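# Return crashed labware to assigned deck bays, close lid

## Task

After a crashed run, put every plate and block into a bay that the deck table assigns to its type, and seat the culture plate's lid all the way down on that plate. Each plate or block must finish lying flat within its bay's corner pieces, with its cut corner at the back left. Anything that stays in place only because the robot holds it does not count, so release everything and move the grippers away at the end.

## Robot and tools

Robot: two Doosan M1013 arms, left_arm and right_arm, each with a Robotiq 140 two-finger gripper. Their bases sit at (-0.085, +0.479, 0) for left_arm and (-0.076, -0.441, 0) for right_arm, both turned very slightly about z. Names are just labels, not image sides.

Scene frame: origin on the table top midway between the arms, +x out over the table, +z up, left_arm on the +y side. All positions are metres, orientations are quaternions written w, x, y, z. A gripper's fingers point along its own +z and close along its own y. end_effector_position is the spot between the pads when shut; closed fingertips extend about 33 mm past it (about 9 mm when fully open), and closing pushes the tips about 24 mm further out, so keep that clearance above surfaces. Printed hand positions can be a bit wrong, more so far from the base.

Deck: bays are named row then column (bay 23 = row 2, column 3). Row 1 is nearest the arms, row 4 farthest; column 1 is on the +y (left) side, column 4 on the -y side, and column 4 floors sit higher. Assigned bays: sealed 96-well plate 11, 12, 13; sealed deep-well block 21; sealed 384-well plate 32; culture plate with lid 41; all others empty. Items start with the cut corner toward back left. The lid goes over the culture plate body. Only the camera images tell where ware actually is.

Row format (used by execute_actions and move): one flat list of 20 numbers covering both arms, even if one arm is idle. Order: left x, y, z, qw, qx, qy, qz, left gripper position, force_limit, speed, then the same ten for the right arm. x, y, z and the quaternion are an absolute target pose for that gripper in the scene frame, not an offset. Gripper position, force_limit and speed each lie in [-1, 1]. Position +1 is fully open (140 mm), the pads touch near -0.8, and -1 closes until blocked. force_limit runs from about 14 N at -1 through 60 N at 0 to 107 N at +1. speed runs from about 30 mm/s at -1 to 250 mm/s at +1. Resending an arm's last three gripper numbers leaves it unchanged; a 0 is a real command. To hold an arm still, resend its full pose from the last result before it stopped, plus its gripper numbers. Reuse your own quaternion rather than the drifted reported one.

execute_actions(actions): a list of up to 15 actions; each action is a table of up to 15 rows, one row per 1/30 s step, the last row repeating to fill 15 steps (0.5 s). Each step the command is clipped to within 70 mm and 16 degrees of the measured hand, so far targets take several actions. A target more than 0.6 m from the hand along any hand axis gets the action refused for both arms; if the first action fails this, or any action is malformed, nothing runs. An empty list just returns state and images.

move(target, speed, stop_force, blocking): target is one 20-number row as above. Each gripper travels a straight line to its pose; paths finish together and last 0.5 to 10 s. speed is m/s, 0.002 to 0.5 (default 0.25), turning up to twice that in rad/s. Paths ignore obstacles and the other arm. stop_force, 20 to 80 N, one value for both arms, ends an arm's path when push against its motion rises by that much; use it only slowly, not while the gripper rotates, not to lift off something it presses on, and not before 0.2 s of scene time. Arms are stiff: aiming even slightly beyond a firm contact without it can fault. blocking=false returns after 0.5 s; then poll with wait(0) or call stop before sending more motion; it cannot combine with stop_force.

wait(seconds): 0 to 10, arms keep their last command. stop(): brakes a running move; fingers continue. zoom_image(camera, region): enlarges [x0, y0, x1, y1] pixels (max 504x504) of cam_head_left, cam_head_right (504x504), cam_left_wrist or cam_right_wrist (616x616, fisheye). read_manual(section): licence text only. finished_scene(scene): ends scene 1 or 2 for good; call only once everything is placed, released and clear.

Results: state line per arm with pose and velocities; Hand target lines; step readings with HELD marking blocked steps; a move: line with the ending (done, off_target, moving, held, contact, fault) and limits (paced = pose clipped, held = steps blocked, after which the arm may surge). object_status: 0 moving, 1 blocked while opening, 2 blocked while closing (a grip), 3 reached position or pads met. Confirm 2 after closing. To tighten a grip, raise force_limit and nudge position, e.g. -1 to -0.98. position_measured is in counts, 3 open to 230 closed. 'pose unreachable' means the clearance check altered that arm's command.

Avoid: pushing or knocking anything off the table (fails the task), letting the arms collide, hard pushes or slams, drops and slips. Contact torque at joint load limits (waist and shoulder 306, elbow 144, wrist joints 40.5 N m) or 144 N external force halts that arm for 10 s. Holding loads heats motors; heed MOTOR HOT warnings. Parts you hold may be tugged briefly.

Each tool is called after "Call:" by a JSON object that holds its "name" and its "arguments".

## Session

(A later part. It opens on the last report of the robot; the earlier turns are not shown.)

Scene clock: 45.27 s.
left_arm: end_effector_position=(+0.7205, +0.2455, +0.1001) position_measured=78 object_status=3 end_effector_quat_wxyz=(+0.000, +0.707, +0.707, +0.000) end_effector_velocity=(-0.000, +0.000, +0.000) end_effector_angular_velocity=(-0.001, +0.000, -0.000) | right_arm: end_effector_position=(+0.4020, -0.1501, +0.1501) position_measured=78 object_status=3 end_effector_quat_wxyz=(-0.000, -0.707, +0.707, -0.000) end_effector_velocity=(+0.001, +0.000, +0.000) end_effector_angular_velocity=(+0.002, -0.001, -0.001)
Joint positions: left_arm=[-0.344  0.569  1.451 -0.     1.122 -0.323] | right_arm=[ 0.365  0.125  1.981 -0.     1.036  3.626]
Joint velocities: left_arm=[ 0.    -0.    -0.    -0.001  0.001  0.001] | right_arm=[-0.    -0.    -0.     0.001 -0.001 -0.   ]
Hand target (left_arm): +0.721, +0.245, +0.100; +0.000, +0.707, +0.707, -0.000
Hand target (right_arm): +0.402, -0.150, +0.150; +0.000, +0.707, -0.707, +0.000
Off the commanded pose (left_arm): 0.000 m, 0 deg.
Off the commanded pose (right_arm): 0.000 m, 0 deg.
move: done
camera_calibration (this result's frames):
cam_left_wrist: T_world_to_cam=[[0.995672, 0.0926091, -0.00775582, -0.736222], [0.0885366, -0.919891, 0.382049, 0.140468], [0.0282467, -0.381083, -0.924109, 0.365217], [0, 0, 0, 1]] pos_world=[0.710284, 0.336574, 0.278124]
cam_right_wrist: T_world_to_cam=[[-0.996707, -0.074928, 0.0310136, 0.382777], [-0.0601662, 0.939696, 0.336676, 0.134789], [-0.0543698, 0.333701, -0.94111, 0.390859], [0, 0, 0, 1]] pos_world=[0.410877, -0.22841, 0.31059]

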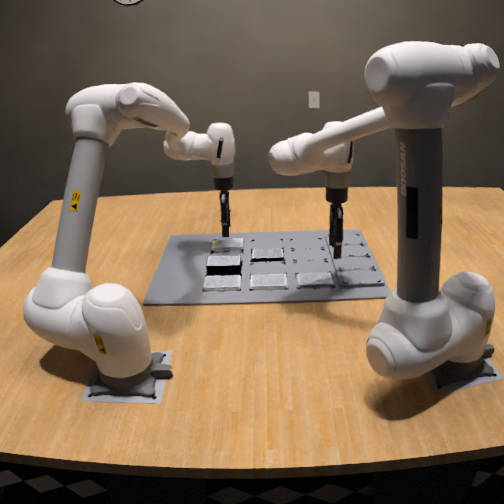

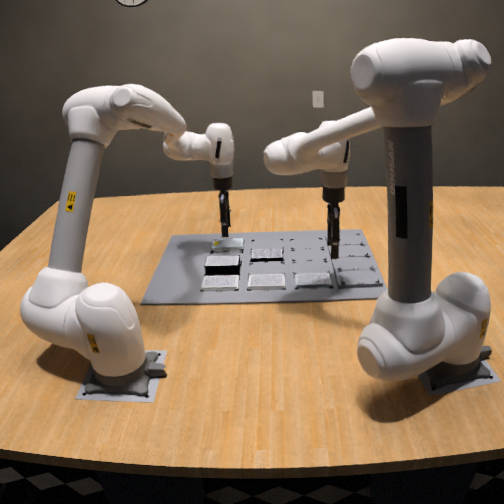

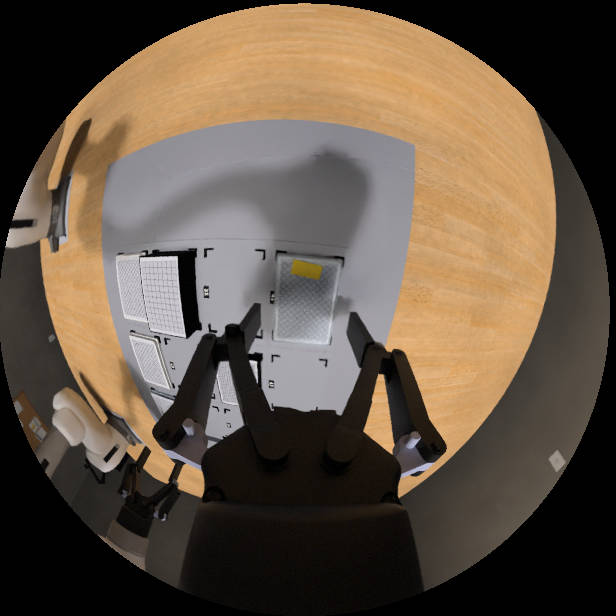

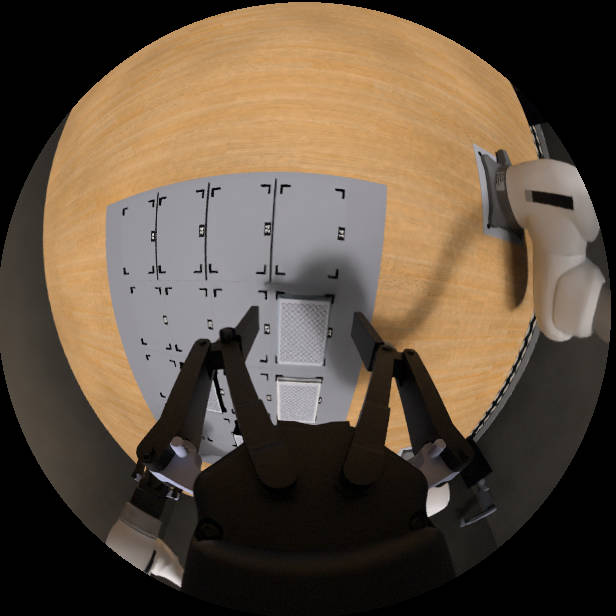

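Call:
{"name": "move", "arguments": {"target": [0.7205,0.29,0.068,0,0.7071,0.7071,0,-0.2,-0.5,0,0.402,-0.2,0.2,0,0.7071,-0.7071,0,0.4,0,-0.6], "speed": 0.1}}

Call:
{"name": "move", "arguments": {"target": [0.7205,0.29,0.045,0,0.7071,0.7071,0,-0.2,-0.5,0,0.402,-0.2,0.2,0,0.7071,-0.7071,0,0.4,0,-0.6], "speed": 0.006, "stop_force": 20}}

Call:
{"name": "move", "arguments": {"target": [0.7205,0.245,0.066,0,0.7071,0.7071,0,-0.2,-0.5,0,0.402,-0.2,0.2,0,0.7071,-0.7071,0,0.4,0,-0.6], "speed": 0.08}}

Call:
{"name": "move", "arguments": {"target": [0.7205,0.2,0.062,0,0.7071,0.7071,0,-0.2,-0.5,0,0.402,-0.2,0.2,0,0.7071,-0.7071,0,0.4,0,-0.6], "speed": 0.08}}

Call:
{"name": "move", "arguments": {"target": [0.7205,0.2,0.045,0,0.7071,0.7071,0,-0.2,-0.5,0,0.402,-0.2,0.2,0,0.7071,-0.7071,0,0.4,0,-0.6], "speed": 0.006, "stop_force": 20}}

Call:
{"name": "move", "arguments": {"target": [0.7205,0.2,0.11,0,0.7071,0.7071,0,-0.2,-0.5,0,0.402,-0.2,0.2,0,0.7071,-0.7071,0,0.4,0,-0.6], "speed": 0.15}}

Call:
{"name": "move", "arguments": {"target": [0.398,0.245,0.10,0,0.7071,0.7071,0,-0.2,-0.5,0,0.402,-0.2,0.2,0,0.7071,-0.7071,0,0.4,0,-0.6]}}

Call:
{"name": "move", "arguments": {"target": [0.398,0.245,0.062,0,0.7071,0.7071,0,-0.2,-0.5,0,0.402,-0.2,0.2,0,0.7071,-0.7071,0,0.4,0,-0.6], "speed": 0.08}}

Call:
{"name": "move", "arguments": {"target": [0.398,0.245,0.04,0,0.7071,0.7071,0,-0.2,-0.5,0,0.402,-0.2,0.2,0,0.7071,-0.7071,0,0.4,0,-0.6], "speed": 0.006, "stop_force": 20}}

Call:
{"name": "zoom_image", "arguments": {"camera": "cam_left_wrist", "region": [200, 200, 420, 420]}}

Call:
{"name": "move", "arguments": {"target": [0.398,0.165,0.075,0,0.7071,0.7071,0,-0.2,-0.5,0,0.402,-0.2,0.2,0,0.7071,-0.7071,0,0.4,0,-0.6], "speed": 0.1}}

Call:
{"name": "move", "arguments": {"target": [0.398,0.09,0.06,0,0.7071,0.7071,0,-0.2,-0.5,0,0.402,-0.2,0.2,0,0.7071,-0.7071,0,0.4,0,-0.6], "speed": 0.1}}

Call:
{"name": "move", "arguments": {"target": [0.398,0.09,0.04,0,0.7071,0.7071,0,-0.2,-0.5,0,0.402,-0.2,0.2,0,0.7071,-0.7071,0,0.4,0,-0.6], "speed": 0.006, "stop_force": 20}}

Scene clock: 47.20 s.
left_arm: end_effector_position=(+0.7206, +0.2901, +0.0680) position_measured=154 object_status=3 end_effector_quat_wxyz=(+0.000, +0.707, +0.707, -0.000) end_effector_velocity=(+0.000, +0.001, +0.000) end_effector_angular_velocity=(+0.002, -0.000, -0.001) | right_arm: end_effector_position=(+0.4020, -0.2001, +0.2000) position_measured=78 object_status=3 end_effector_quat_wxyz=(-0.000, -0.707, +0.707, -0.000) end_effector_velocity=(+0.000, -0.000, -0.000) end_effector_angular_velocity=(+0.000, -0.000, -0.000)
Joint positions: left_arm=[-0.293  0.576  1.503 -0.     1.063 -0.272] | right_arm=[ 0.282  0.046  1.967 -0.     1.129  3.543]
Joint velocities: left_arm=[ 0.     0.    -0.001  0.002  0.001  0.   ] | right_arm=[-0.     0.     0.     0.    -0.001 -0.   ]
Hand target (left_arm): +0.721, +0.290, +0.068; +0.000, +0.707, +0.707, +0.000
Hand target (right_arm): +0.402, -0.200, +0.200; +0.000, +0.707, -0.707, +0.000
Off the commanded pose (left_arm): 0.000 m, 0 deg.
Off the commanded pose (right_arm): 0.000 m, 0 deg.
move: done
camera_calibration (this result's frames):
cam_left_wrist: T_world_to_cam=[[0.995665, 0.0926896, -0.00778823, -0.740643], [0.0886237, -0.919889, 0.382035, 0.193667], [0.0282463, -0.381069, -0.924115, 0.352544], [0, 0, 0, 1]] pos_world=[0.71031, 0.381145, 0.246035]
cam_right_wrist: T_world_to_cam=[[-0.996707, -0.0749276, 0.0310114, 0.377483], [-0.0601584, 0.939646, 0.336818, 0.164862], [-0.0543767, 0.333844, -0.941059, 0.454587], [0, 0, 0, 1]] pos_world=[0.410877, -0.278389, 0.360559]

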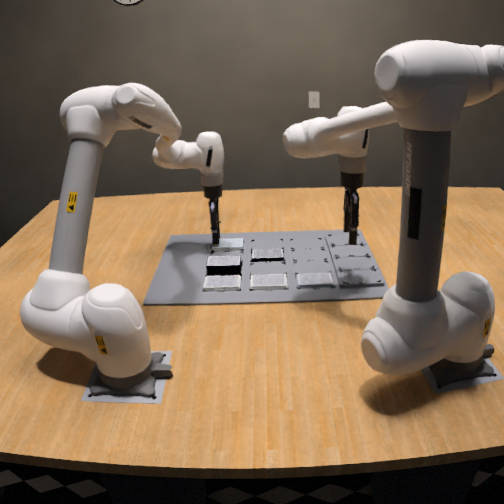

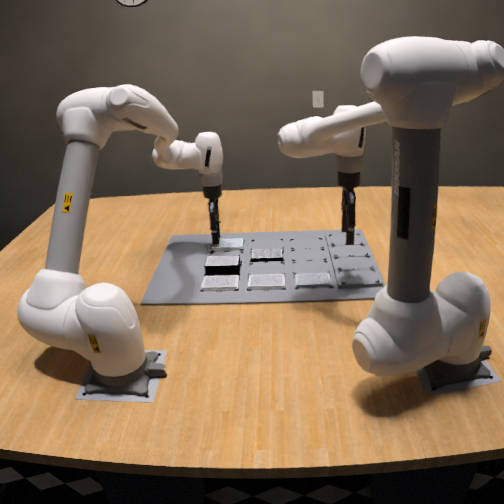

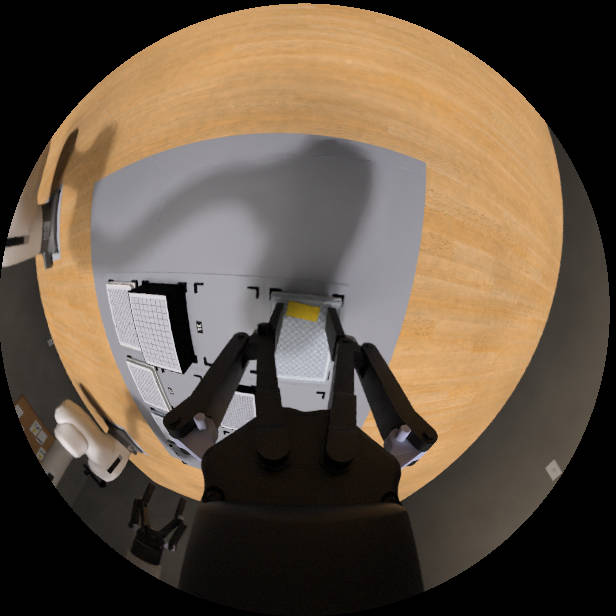

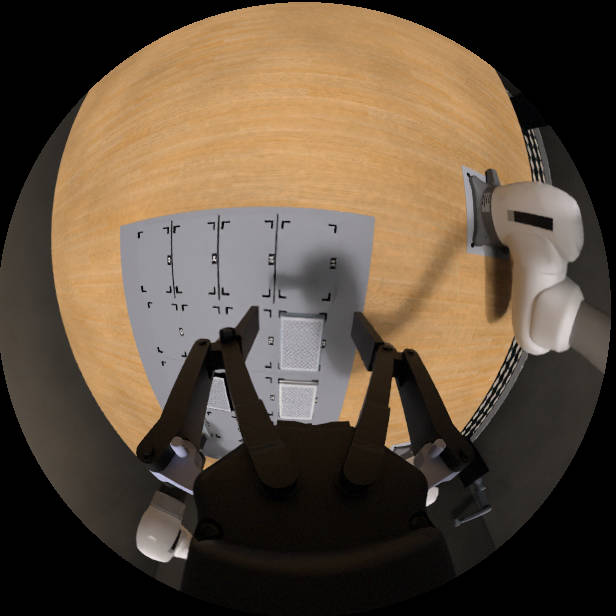

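Scene clock: 49.30 s.
left_arm: end_effector_position=(+0.7206, +0.2901, +0.0574) position_measured=154 object_status=3 end_effector_quat_wxyz=(+0.000, +0.707, +0.707, +0.000) end_effector_velocity=(-0.000, -0.001, +0.001) end_effector_angular_velocity=(+0.000, +0.001, -0.001) | right_arm: end_effector_position=(+0.4020, -0.2000, +0.2000) position_measured=78 object_status=3 end_effector_quat_wxyz=(-0.000, -0.707, +0.707, -0.000) end_effector_velocity=(+0.001, -0.000, +0.000) end_effector_angular_velocity=(+0.000, -0.001, -0.002)
Joint positions: left_arm=[-0.293  0.585  1.51  -0.     1.047 -0.272] | right_arm=[ 0.282  0.046  1.967 -0.     1.128  3.543]
Joint velocities: left_arm=[-0.001  0.    -0.001 -0.     0.003  0.001] | right_arm=[-0.001 -0.    -0.    -0.    -0.001  0.001]
Hand target (left_arm): +0.721, +0.290, +0.057; +0.000, +0.707, +0.707, +0.000
Hand target (right_arm): +0.402, -0.200, +0.200; -0.000, +0.707, -0.707, +0.000
Off the commanded pose (left_arm): 0.012 m, 0 deg.
Off the commanded pose (right_arm): 0.000 m, 0 deg.
move: contact (left_arm)
camera_calibration (this result's frames):
cam_left_wrist: T_world_to_cam=[[0.995667, 0.0926786, -0.00761062, -0.740735], [0.0885444, -0.919877, 0.382082, 0.197775], [0.02841, -0.3811, -0.924097, 0.342633], [0, 0, 0, 1]] pos_world=[0.71028, 0.381157, 0.235422]
cam_right_wrist: T_world_to_cam=[[-0.996709, -0.0749046, 0.0309993, 0.377546], [-0.0601319, 0.939593, 0.33697, 0.164759], [-0.0543674, 0.333997, -0.941005, 0.454548], [0, 0, 0, 1]] pos_world=[0.410924, -0.278344, 0.360509]

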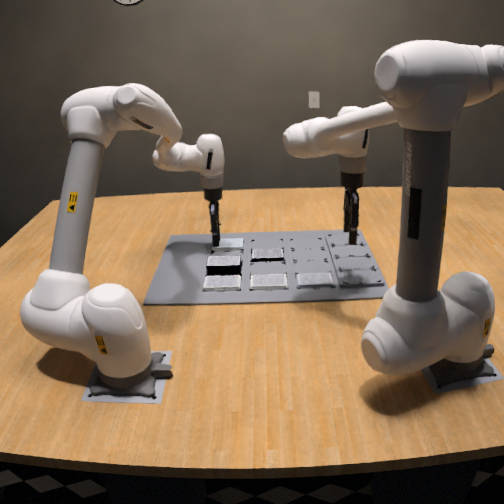

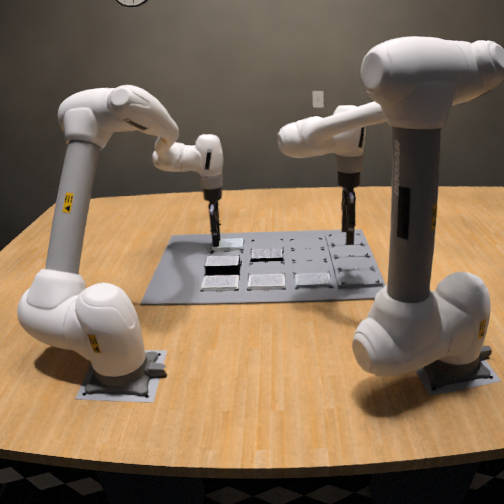

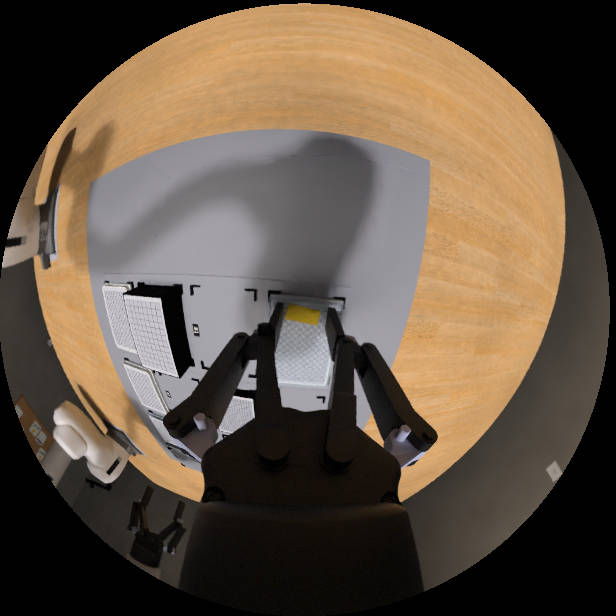

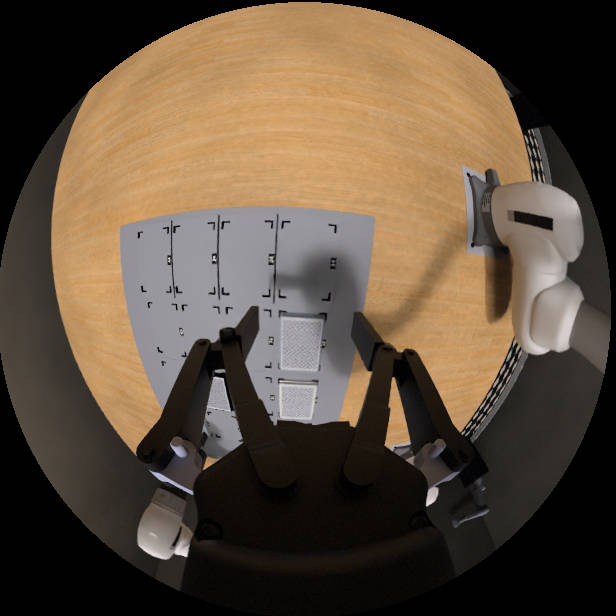

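Scene clock: 50.17 s.
left_arm: end_effector_position=(+0.7204, +0.2449, +0.0660) position_measured=154 object_status=3 end_effector_quat_wxyz=(-0.000, +0.707, +0.707, -0.000) end_effector_velocity=(-0.001, +0.000, -0.001) end_effector_angular_velocity=(+0.001, +0.002, -0.000) | right_arm: end_effector_position=(+0.4020, -0.2000, +0.2000) position_measured=78 object_status=3 end_effector_quat_wxyz=(-0.000, -0.707, +0.707, +0.000) end_effector_velocity=(+0.000, +0.000, -0.000) end_effector_angular_velocity=(-0.001, -0.000, +0.000)
Joint positions: left_arm=[-0.345  0.594  1.477 -0.     1.071 -0.324] | right_arm=[0.282 0.046 1.967 0.    1.128 3.543]
Joint velocities: left_arm=[-0.     0.001  0.001  0.     0.001  0.   ] | right_arm=[ 0.     0.     0.    -0.001 -0.     0.001]
Hand target (left_arm): +0.720, +0.245, +0.066; -0.000, +0.707, +0.707, -0.000
Hand target (right_arm): +0.402, -0.200, +0.200; -0.000, +0.707, -0.707, -0.000
Off the commanded pose (left_arm): 0.000 m, 0 deg.
Off the commanded pose (right_arm): 0.000 m, 0 deg.
move: done
camera_calibration (this result's frames):
cam_left_wrist: T_world_to_cam=[[0.99568, 0.0925174, -0.00785554, -0.736289], [0.0884908, -0.919909, 0.382018, 0.153022], [0.0281169, -0.381063, -0.924122, 0.333591], [0, 0, 0, 1]] pos_world=[0.710188, 0.336005, 0.244038]
cam_right_wrist: T_world_to_cam=[[-0.996709, -0.0749045, 0.0309992, 0.377546], [-0.0601318, 0.939593, 0.33697, 0.164759], [-0.0543673, 0.333997, -0.941005, 0.454548], [0, 0, 0, 1]] pos_world=[0.410924, -0.278344, 0.360509]

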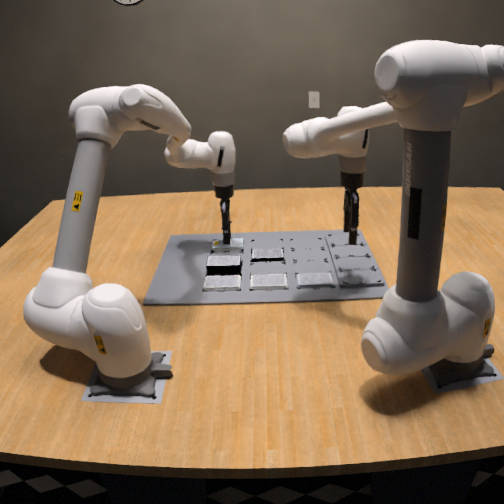

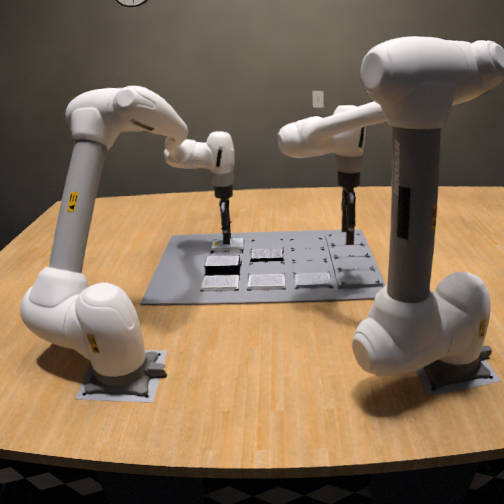

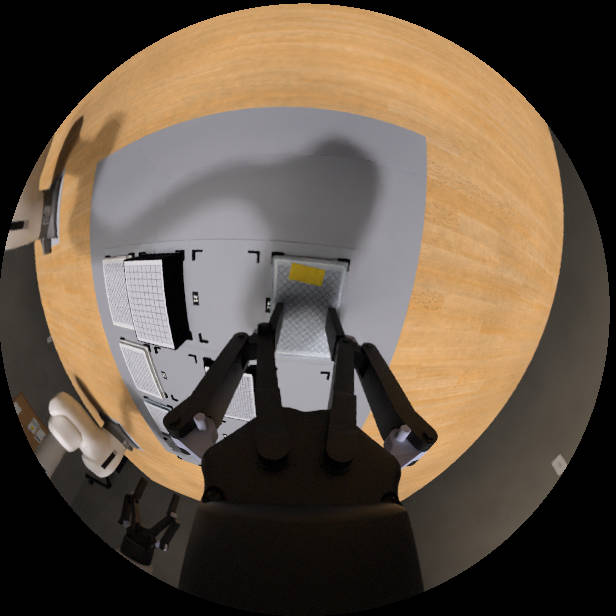

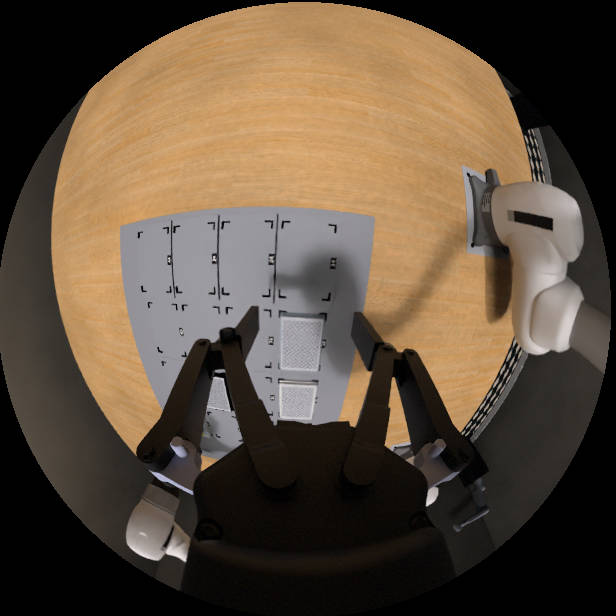

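Scene clock: 51.00 s.
left_arm: end_effector_position=(+0.7204, +0.1999, +0.0620) position_measured=154 object_status=3 end_effector_quat_wxyz=(-0.000, +0.707, +0.707, -0.000) end_effector_velocity=(-0.000, +0.000, -0.001) end_effector_angular_velocity=(+0.000, +0.002, +0.002) | right_arm: end_effector_position=(+0.4020, -0.2000, +0.2000) position_measured=78 object_status=3 end_effector_quat_wxyz=(-0.000, -0.707, +0.707, +0.000) end_effector_velocity=(+0.000, +0.000, +0.000) end_effector_angular_velocity=(+0.000, -0.001, +0.001)
Joint positions: left_arm=[-0.395  0.616  1.446 -0.     1.079 -0.374] | right_arm=[0.282 0.046 1.967 0.    1.128 3.543]
Joint velocities: left_arm=[ 0.     0.002 -0.    -0.     0.    -0.002] | right_arm=[ 0.    -0.    -0.    -0.    -0.001 -0.   ]
Hand target (left_arm): +0.720, +0.200, +0.062; -0.000, +0.707, +0.707, -0.000
Hand target (right_arm): +0.402, -0.200, +0.200; -0.000, +0.707, -0.707, -0.000
Off the commanded pose (left_arm): 0.000 m, 0 deg.
Off the commanded pose (right_arm): 0.000 m, 0 deg.
move: done
camera_calibration (this result's frames):
cam_left_wrist: T_world_to_cam=[[0.995678, 0.092534, -0.00787452, -0.732136], [0.088513, -0.919902, 0.382029, 0.113136], [0.0281069, -0.381075, -0.924117, 0.31274], [0, 0, 0, 1]] pos_world=[0.710168, 0.290999, 0.240021]
cam_right_wrist: T_world_to_cam=[[-0.996709, -0.0749046, 0.0309991, 0.377546], [-0.0601319, 0.939593, 0.336971, 0.164759], [-0.0543672, 0.333997, -0.941005, 0.454548], [0, 0, 0, 1]] pos_world=[0.410924, -0.278344, 0.360509]

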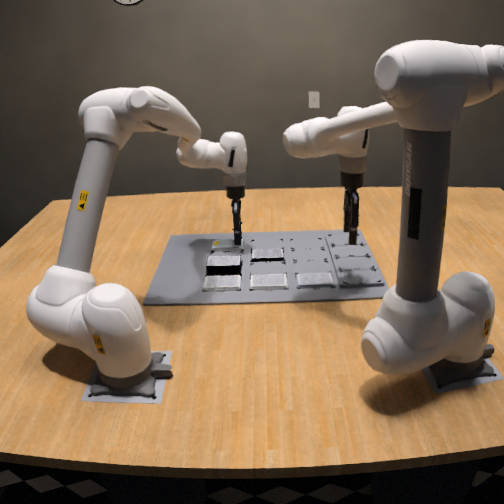

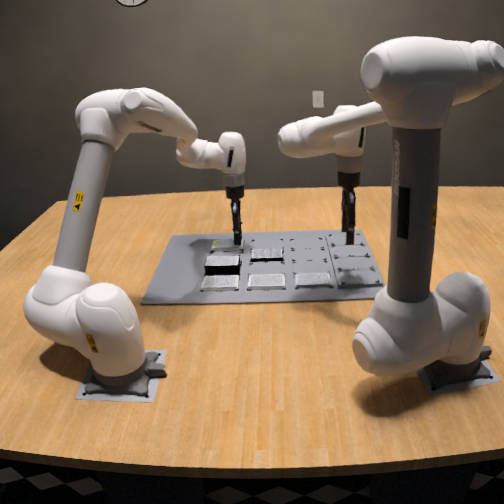

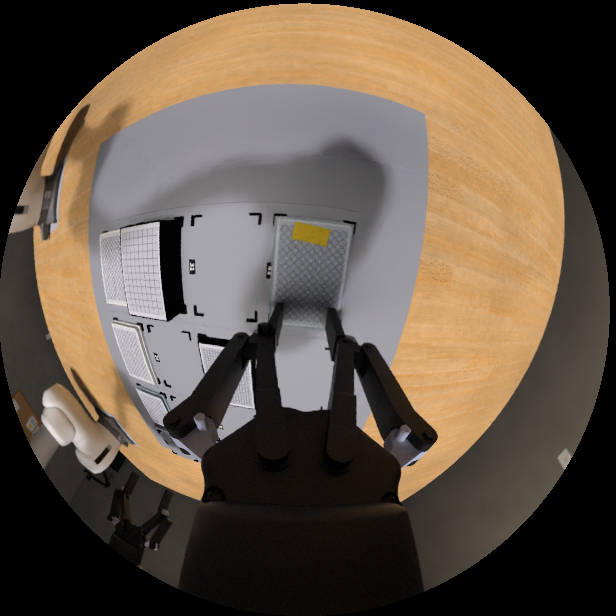

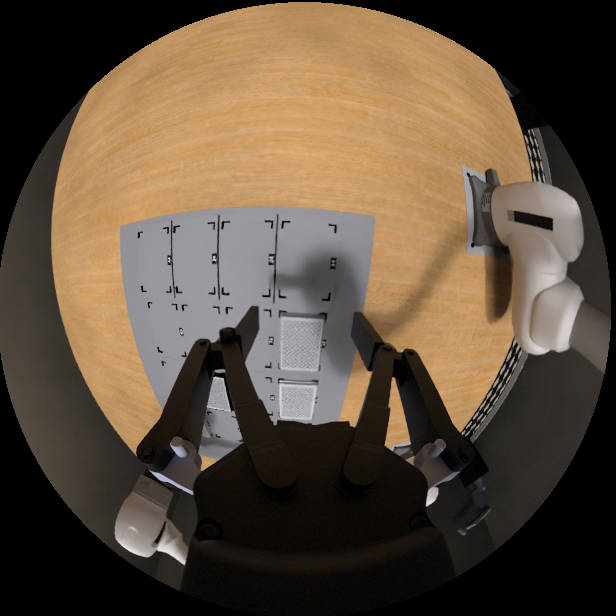

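Scene clock: 52.10 s.
left_arm: end_effector_position=(+0.7204, +0.1999, +0.0574) position_measured=154 object_status=3 end_effector_quat_wxyz=(+0.000, +0.707, +0.707, +0.000) end_effector_velocity=(+0.000, -0.000, +0.001) end_effector_angular_velocity=(-0.000, +0.000, -0.001) | right_arm: end_effector_position=(+0.4020, -0.2000, +0.2000) position_measured=78 object_status=3 end_effector_quat_wxyz=(-0.000, -0.707, +0.707, +0.000) end_effector_velocity=(-0.000, +0.000, -0.000) end_effector_angular_velocity=(-0.000, +0.001, +0.000)
Joint positions: left_arm=[-0.395  0.62   1.449 -0.     1.072 -0.374] | right_arm=[0.282 0.046 1.967 0.    1.128 3.543]
Joint velocities: left_arm=[ 0.    -0.    -0.002 -0.     0.002  0.001] | right_arm=[ 0.     0.    -0.     0.     0.001 -0.   ]
Hand target (left_arm): +0.720, +0.200, +0.057; +0.000, +0.707, +0.707, +0.000
Hand target (right_arm): +0.402, -0.200, +0.200; -0.000, +0.707, -0.707, -0.000
Off the commanded pose (left_arm): 0.012 m, 0 deg.
Off the commanded pose (right_arm): 0.000 m, 0 deg.
move: contact (left_arm)
camera_calibration (this result's frames):
cam_left_wrist: T_world_to_cam=[[0.99568, 0.092536, -0.00770061, -0.732214], [0.0884461, -0.919874, 0.38211, 0.114911], [0.0282754, -0.381141, -0.924085, 0.308388], [0, 0, 0, 1]] pos_world=[0.710168, 0.290999, 0.23543]
cam_right_wrist: T_world_to_cam=[[-0.996706, -0.0749347, 0.0309991, 0.377533], [-0.0601604, 0.939591, 0.336971, 0.164756], [-0.0543773, 0.333996, -0.941005, 0.454546], [0, 0, 0, 1]] pos_world=[0.410919, -0.278329, 0.360509]

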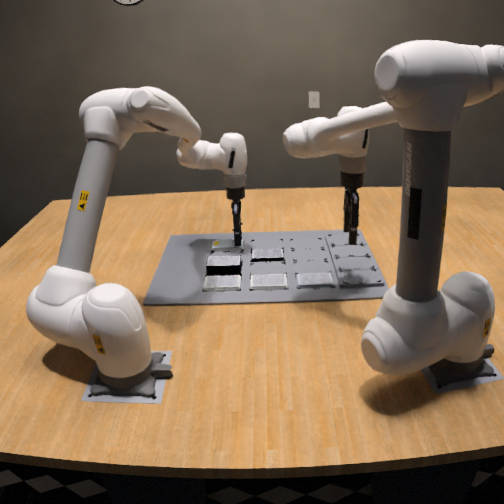

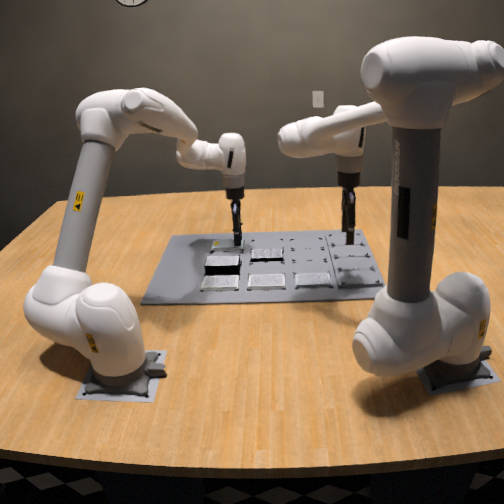

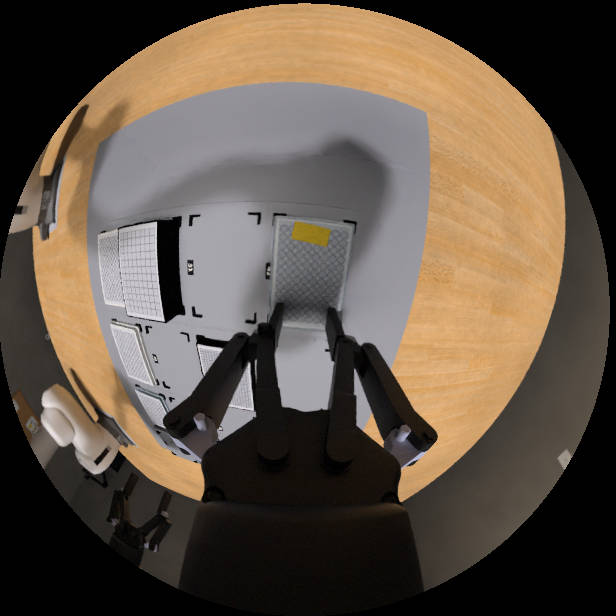

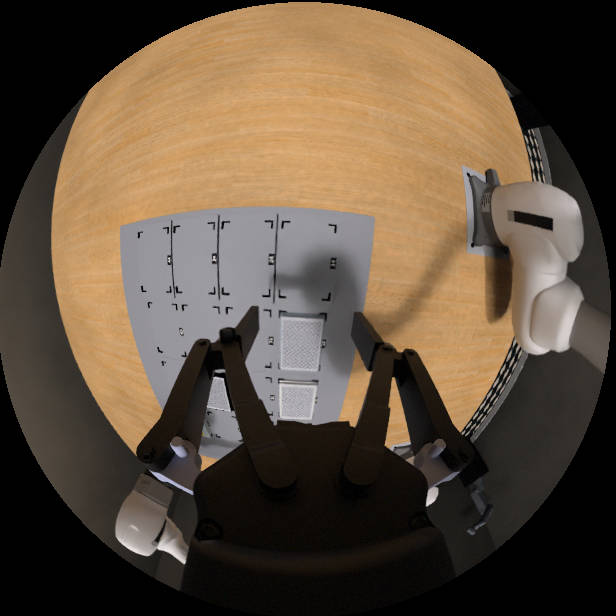

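Scene clock: 52.83 s.
left_arm: end_effector_position=(+0.7205, +0.2000, +0.1101) position_measured=154 object_status=3 end_effector_quat_wxyz=(+0.000, +0.707, +0.707, -0.000) end_effector_velocity=(-0.000, -0.000, -0.001) end_effector_angular_velocity=(+0.000, +0.001, -0.000) | right_arm: end_effector_position=(+0.4020, -0.2000, +0.2000) position_measured=78 object_status=3 end_effector_quat_wxyz=(-0.000, -0.707, +0.707, +0.000) end_effector_velocity=(-0.000, -0.000, -0.000) end_effector_angular_velocity=(-0.000, +0.001, -0.000)
Joint positions: left_arm=[-0.395  0.582  1.408 -0.     1.151 -0.374] | right_arm=[0.282 0.046 1.967 0.    1.128 3.543]
Joint velocities: left_arm=[-0.001  0.001  0.     0.     0.    -0.   ] | right_arm=[-0.     0.     0.     0.     0.001  0.   ]
Hand target (left_arm): +0.721, +0.200, +0.110; +0.000, +0.707, +0.707, -0.000
Hand target (right_arm): +0.402, -0.200, +0.200; -0.000, +0.707, -0.707, -0.000
Off the commanded pose (left_arm): 0.000 m, 0 deg.
Off the commanded pose (right_arm): 0.000 m, 0 deg.
move: done
camera_calibration (this result's frames):
cam_left_wrist: T_world_to_cam=[[0.995668, 0.0926525, -0.00775877, -0.731916], [0.0885766, -0.919872, 0.382085, 0.0947394], [0.0282641, -0.381117, -0.924095, 0.357122], [0, 0, 0, 1]] pos_world=[0.710261, 0.291068, 0.288137]
cam_right_wrist: T_world_to_cam=[[-0.996706, -0.0749395, 0.0309991, 0.377531], [-0.0601648, 0.939591, 0.336971, 0.164755], [-0.0543789, 0.333996, -0.941005, 0.454546], [0, 0, 0, 1]] pos_world=[0.410918, -0.278327, 0.360509]

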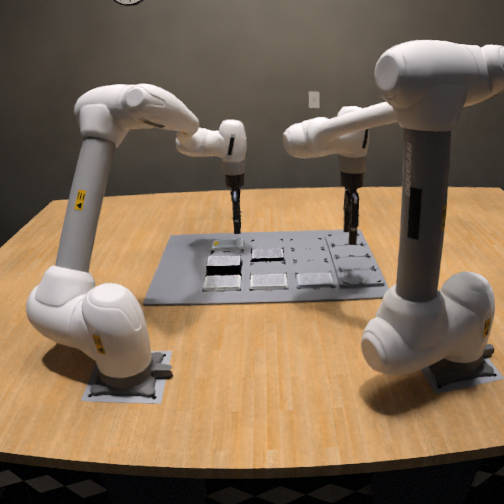

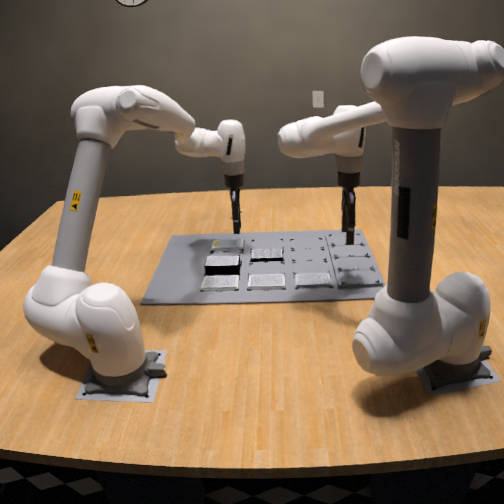

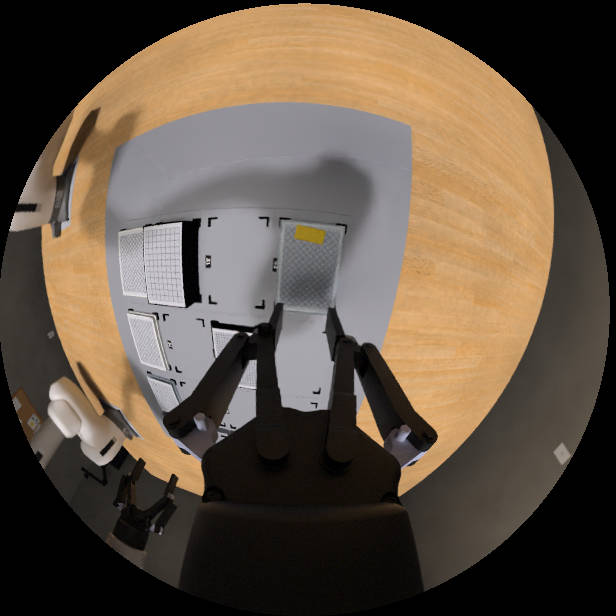

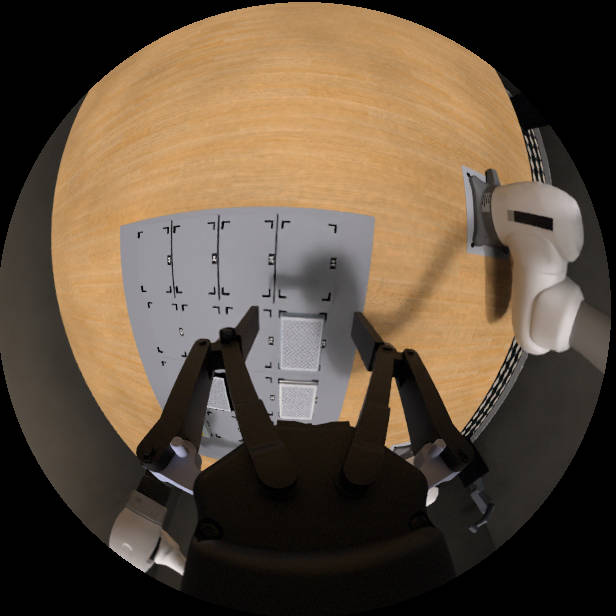

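Scene clock: 54.53 s.
left_arm: end_effector_position=(+0.3981, +0.2452, +0.1004) position_measured=154 object_status=3 end_effector_quat_wxyz=(-0.000, +0.707, +0.707, -0.000) end_effector_velocity=(+0.000, -0.000, +0.000) end_effector_angular_velocity=(-0.000, -0.001, +0.001) | right_arm: end_effector_position=(+0.4020, -0.2000, +0.2000) position_measured=78 object_status=3 end_effector_quat_wxyz=(+0.000, -0.707, +0.707, +0.000) end_effector_velocity=(-0.000, +0.000, -0.000) end_effector_angular_velocity=(-0.000, +0.001, +0.000)
Joint positions: left_arm=[-0.536  0.14   2.07   0.     0.932 -0.516] | right_arm=[0.282 0.046 1.967 0.    1.128 3.543]
Joint velocities: left_arm=[-0.    -0.     0.     0.    -0.001 -0.001] | right_arm=[ 0.     0.    -0.     0.     0.001  0.   ]
Hand target (left_arm): +0.398, +0.245, +0.100; -0.000, +0.707, +0.707, +0.000
Hand target (right_arm): +0.402, -0.200, +0.200; +0.000, +0.707, -0.707, -0.000
Off the commanded pose (left_arm): 0.000 m, 0 deg.
Off the commanded pose (right_arm): 0.000 m, 0 deg.
move: done
camera_calibration (this result's frames):
cam_left_wrist: T_world_to_cam=[[0.995652, 0.0928209, -0.00785753, -0.415167], [0.088774, -0.919909, 0.381952, 0.168572], [0.0282249, -0.380989, -0.924149, 0.374548], [0, 0, 0, 1]] pos_world=[0.387826, 0.336306, 0.27849]
cam_right_wrist: T_world_to_cam=[[-0.996706, -0.0749398, 0.0309991, 0.377531], [-0.0601651, 0.939591, 0.336971, 0.164755], [-0.054379, 0.333996, -0.941005, 0.454546], [0, 0, 0, 1]] pos_world=[0.410918, -0.278327, 0.360509]

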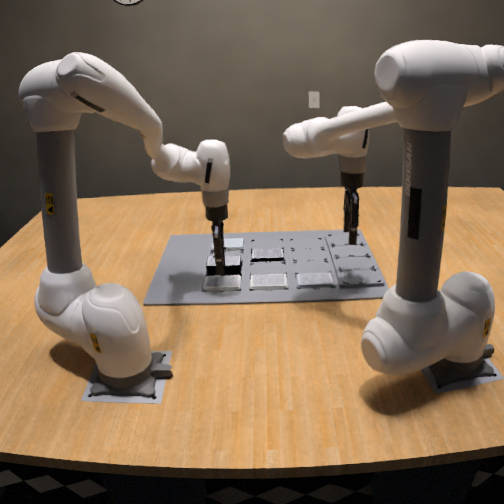

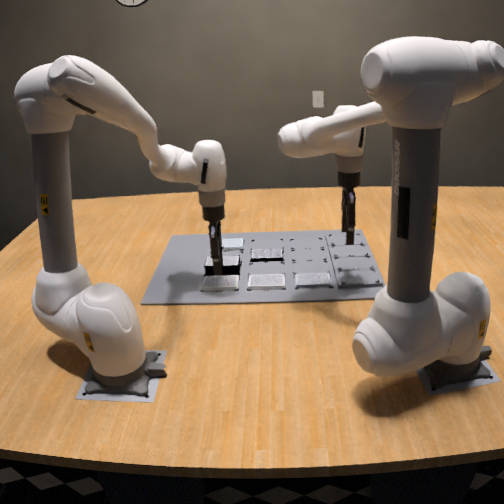

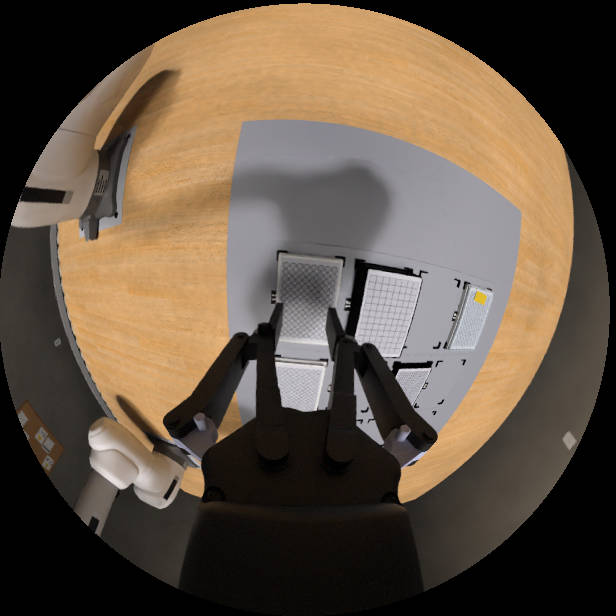

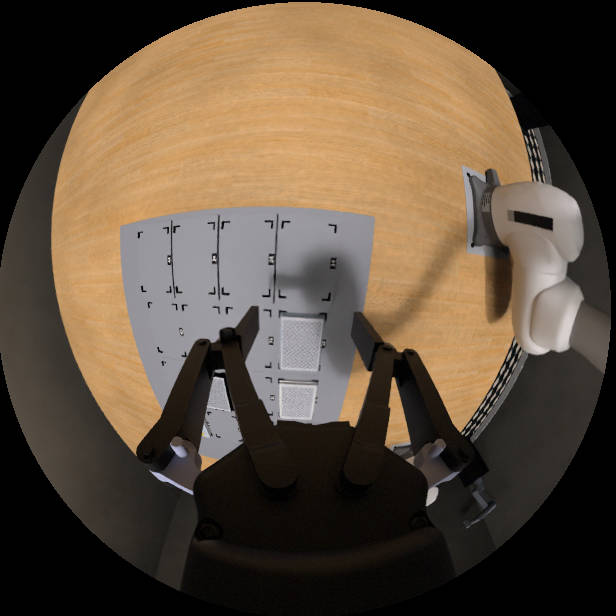

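Scene clock: 55.30 s.
left_arm: end_effector_position=(+0.3980, +0.2450, +0.0620) position_measured=154 object_status=3 end_effector_quat_wxyz=(-0.000, +0.707, +0.707, +0.000) end_effector_velocity=(+0.000, +0.000, -0.000) end_effector_angular_velocity=(+0.001, +0.000, -0.000) | right_arm: end_effector_position=(+0.4020, -0.2000, +0.2000) position_measured=78 object_status=3 end_effector_quat_wxyz=(+0.000, -0.707, +0.707, +0.000) end_effector_velocity=(+0.000, +0.000, -0.000) end_effector_angular_velocity=(+0.000, -0.000, +0.002)
Joint positions: left_arm=[-0.536  0.185  2.103  0.     0.854 -0.516] | right_arm=[0.282 0.046 1.967 0.    1.128 3.543]
Joint velocities: left_arm=[ 0.     0.001 -0.001  0.001  0.001 -0.   ] | right_arm=[-0.     0.    -0.     0.    -0.    -0.002]
Hand target (left_arm): +0.398, +0.245, +0.062; -0.000, +0.707, +0.707, +0.000
Hand target (right_arm): +0.402, -0.200, +0.200; +0.000, +0.707, -0.707, -0.000
Off the commanded pose (left_arm): 0.000 m, 0 deg.
Off the commanded pose (right_arm): 0.000 m, 0 deg.
move: done
camera_calibration (this result's frames):
cam_left_wrist: T_world_to_cam=[[0.995671, 0.0926195, -0.00779522, -0.415308], [0.0885641, -0.919929, 0.381953, 0.183177], [0.0282052, -0.38099, -0.924149, 0.338938], [0, 0, 0, 1]] pos_world=[0.387728, 0.336107, 0.240027]
cam_right_wrist: T_world_to_cam=[[-0.996706, -0.0749393, 0.030999, 0.377531], [-0.0601647, 0.939591, 0.336971, 0.164755], [-0.0543788, 0.333996, -0.941005, 0.454546], [0, 0, 0, 1]] pos_world=[0.410918, -0.278327, 0.360509]

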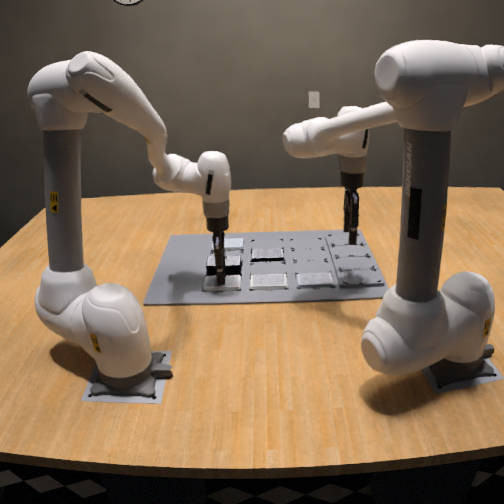

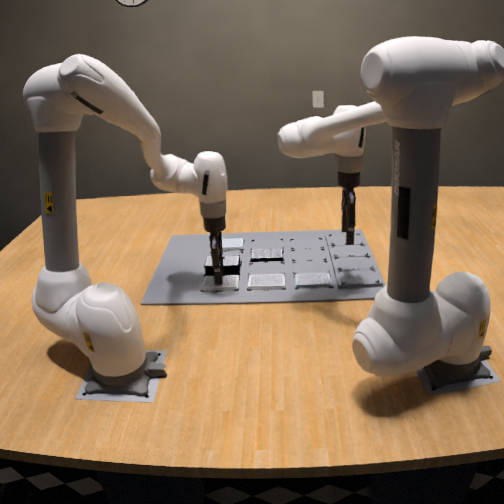

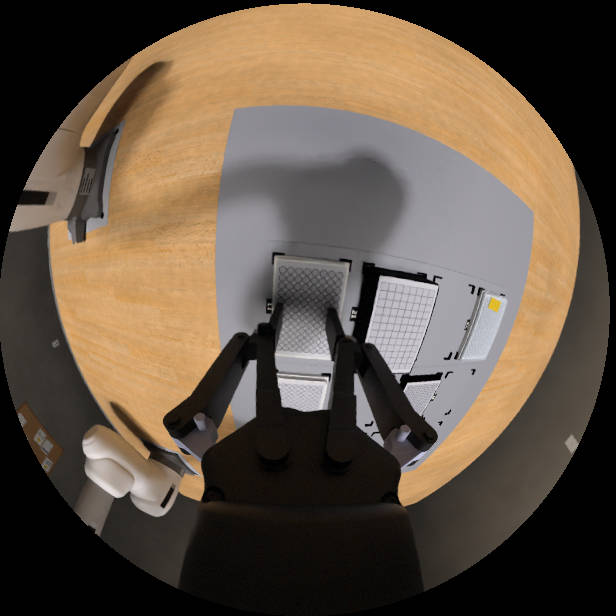

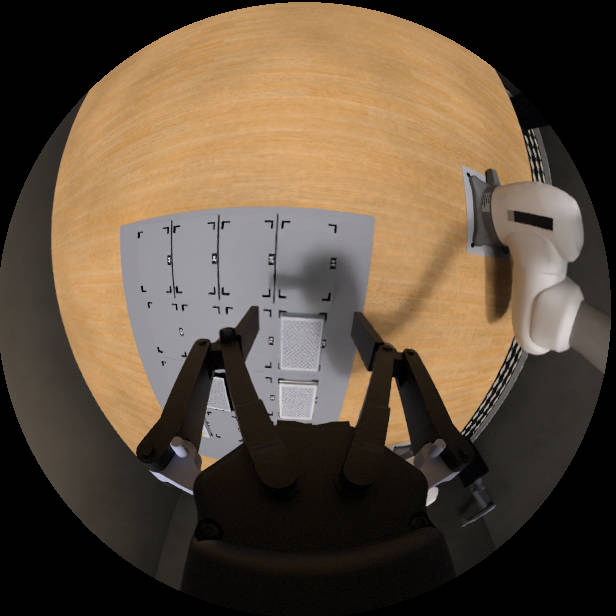

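Scene clock: 56.77 s.
left_arm: end_effector_position=(+0.3980, +0.2450, +0.0551) position_measured=154 object_status=3 end_effector_quat_wxyz=(-0.000, +0.707, +0.707, +0.000) end_effector_velocity=(-0.000, +0.000, +0.001) end_effector_angular_velocity=(+0.002, +0.001, -0.001) | right_arm: end_effector_position=(+0.4020, -0.2000, +0.2000) position_measured=78 object_status=3 end_effector_quat_wxyz=(-0.000, -0.707, +0.707, +0.000) end_effector_velocity=(+0.001, +0.000, +0.000) end_effector_angular_velocity=(+0.000, -0.002, -0.000)
Joint positions: left_arm=[-0.536  0.193  2.109  0.     0.839 -0.516] | right_arm=[0.282 0.046 1.967 0.    1.128 3.543]
Joint velocities: left_arm=[-0.    -0.    -0.001  0.001  0.003  0.   ] | right_arm=[-0.    -0.    -0.    -0.    -0.001  0.   ]
Hand target (left_arm): +0.398, +0.245, +0.055; +0.000, +0.707, +0.707, +0.000
Hand target (right_arm): +0.402, -0.200, +0.200; +0.000, +0.707, -0.707, -0.000
Off the commanded pose (left_arm): 0.015 m, 0 deg.
Off the commanded pose (right_arm): 0.000 m, 0 deg.
move: contact (left_arm)
camera_calibration (this result's frames):
cam_left_wrist: T_world_to_cam=[[0.995671, 0.0926188, -0.00776274, -0.415359], [0.0885504, -0.919921, 0.381975, 0.185819], [0.0282369, -0.381009, -0.92414, 0.332548], [0, 0, 0, 1]] pos_world=[0.387717, 0.336113, 0.233118]
cam_right_wrist: T_world_to_cam=[[-0.996706, -0.0749395, 0.0309991, 0.377531], [-0.0601649, 0.939591, 0.336971, 0.164755], [-0.0543789, 0.333996, -0.941005, 0.454546], [0, 0, 0, 1]] pos_world=[0.410918, -0.278327, 0.360509]

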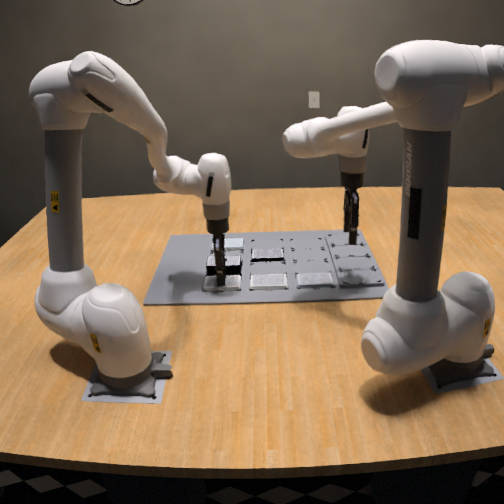

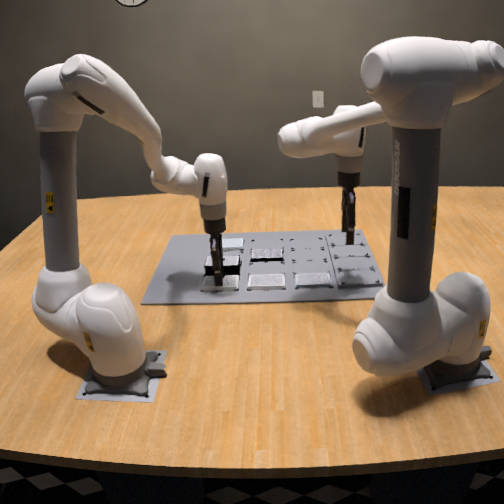

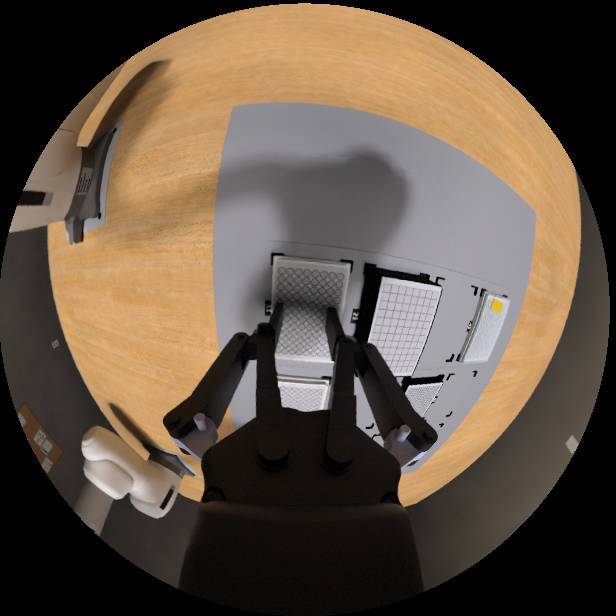

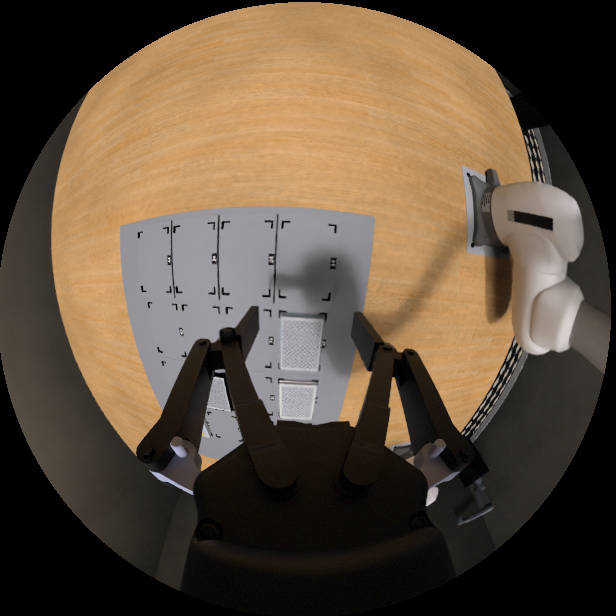

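Region (200, 200, 420, 420) of cam_left_wrist's 616x616 image, scaled by 2.291, with more detail than that image has.

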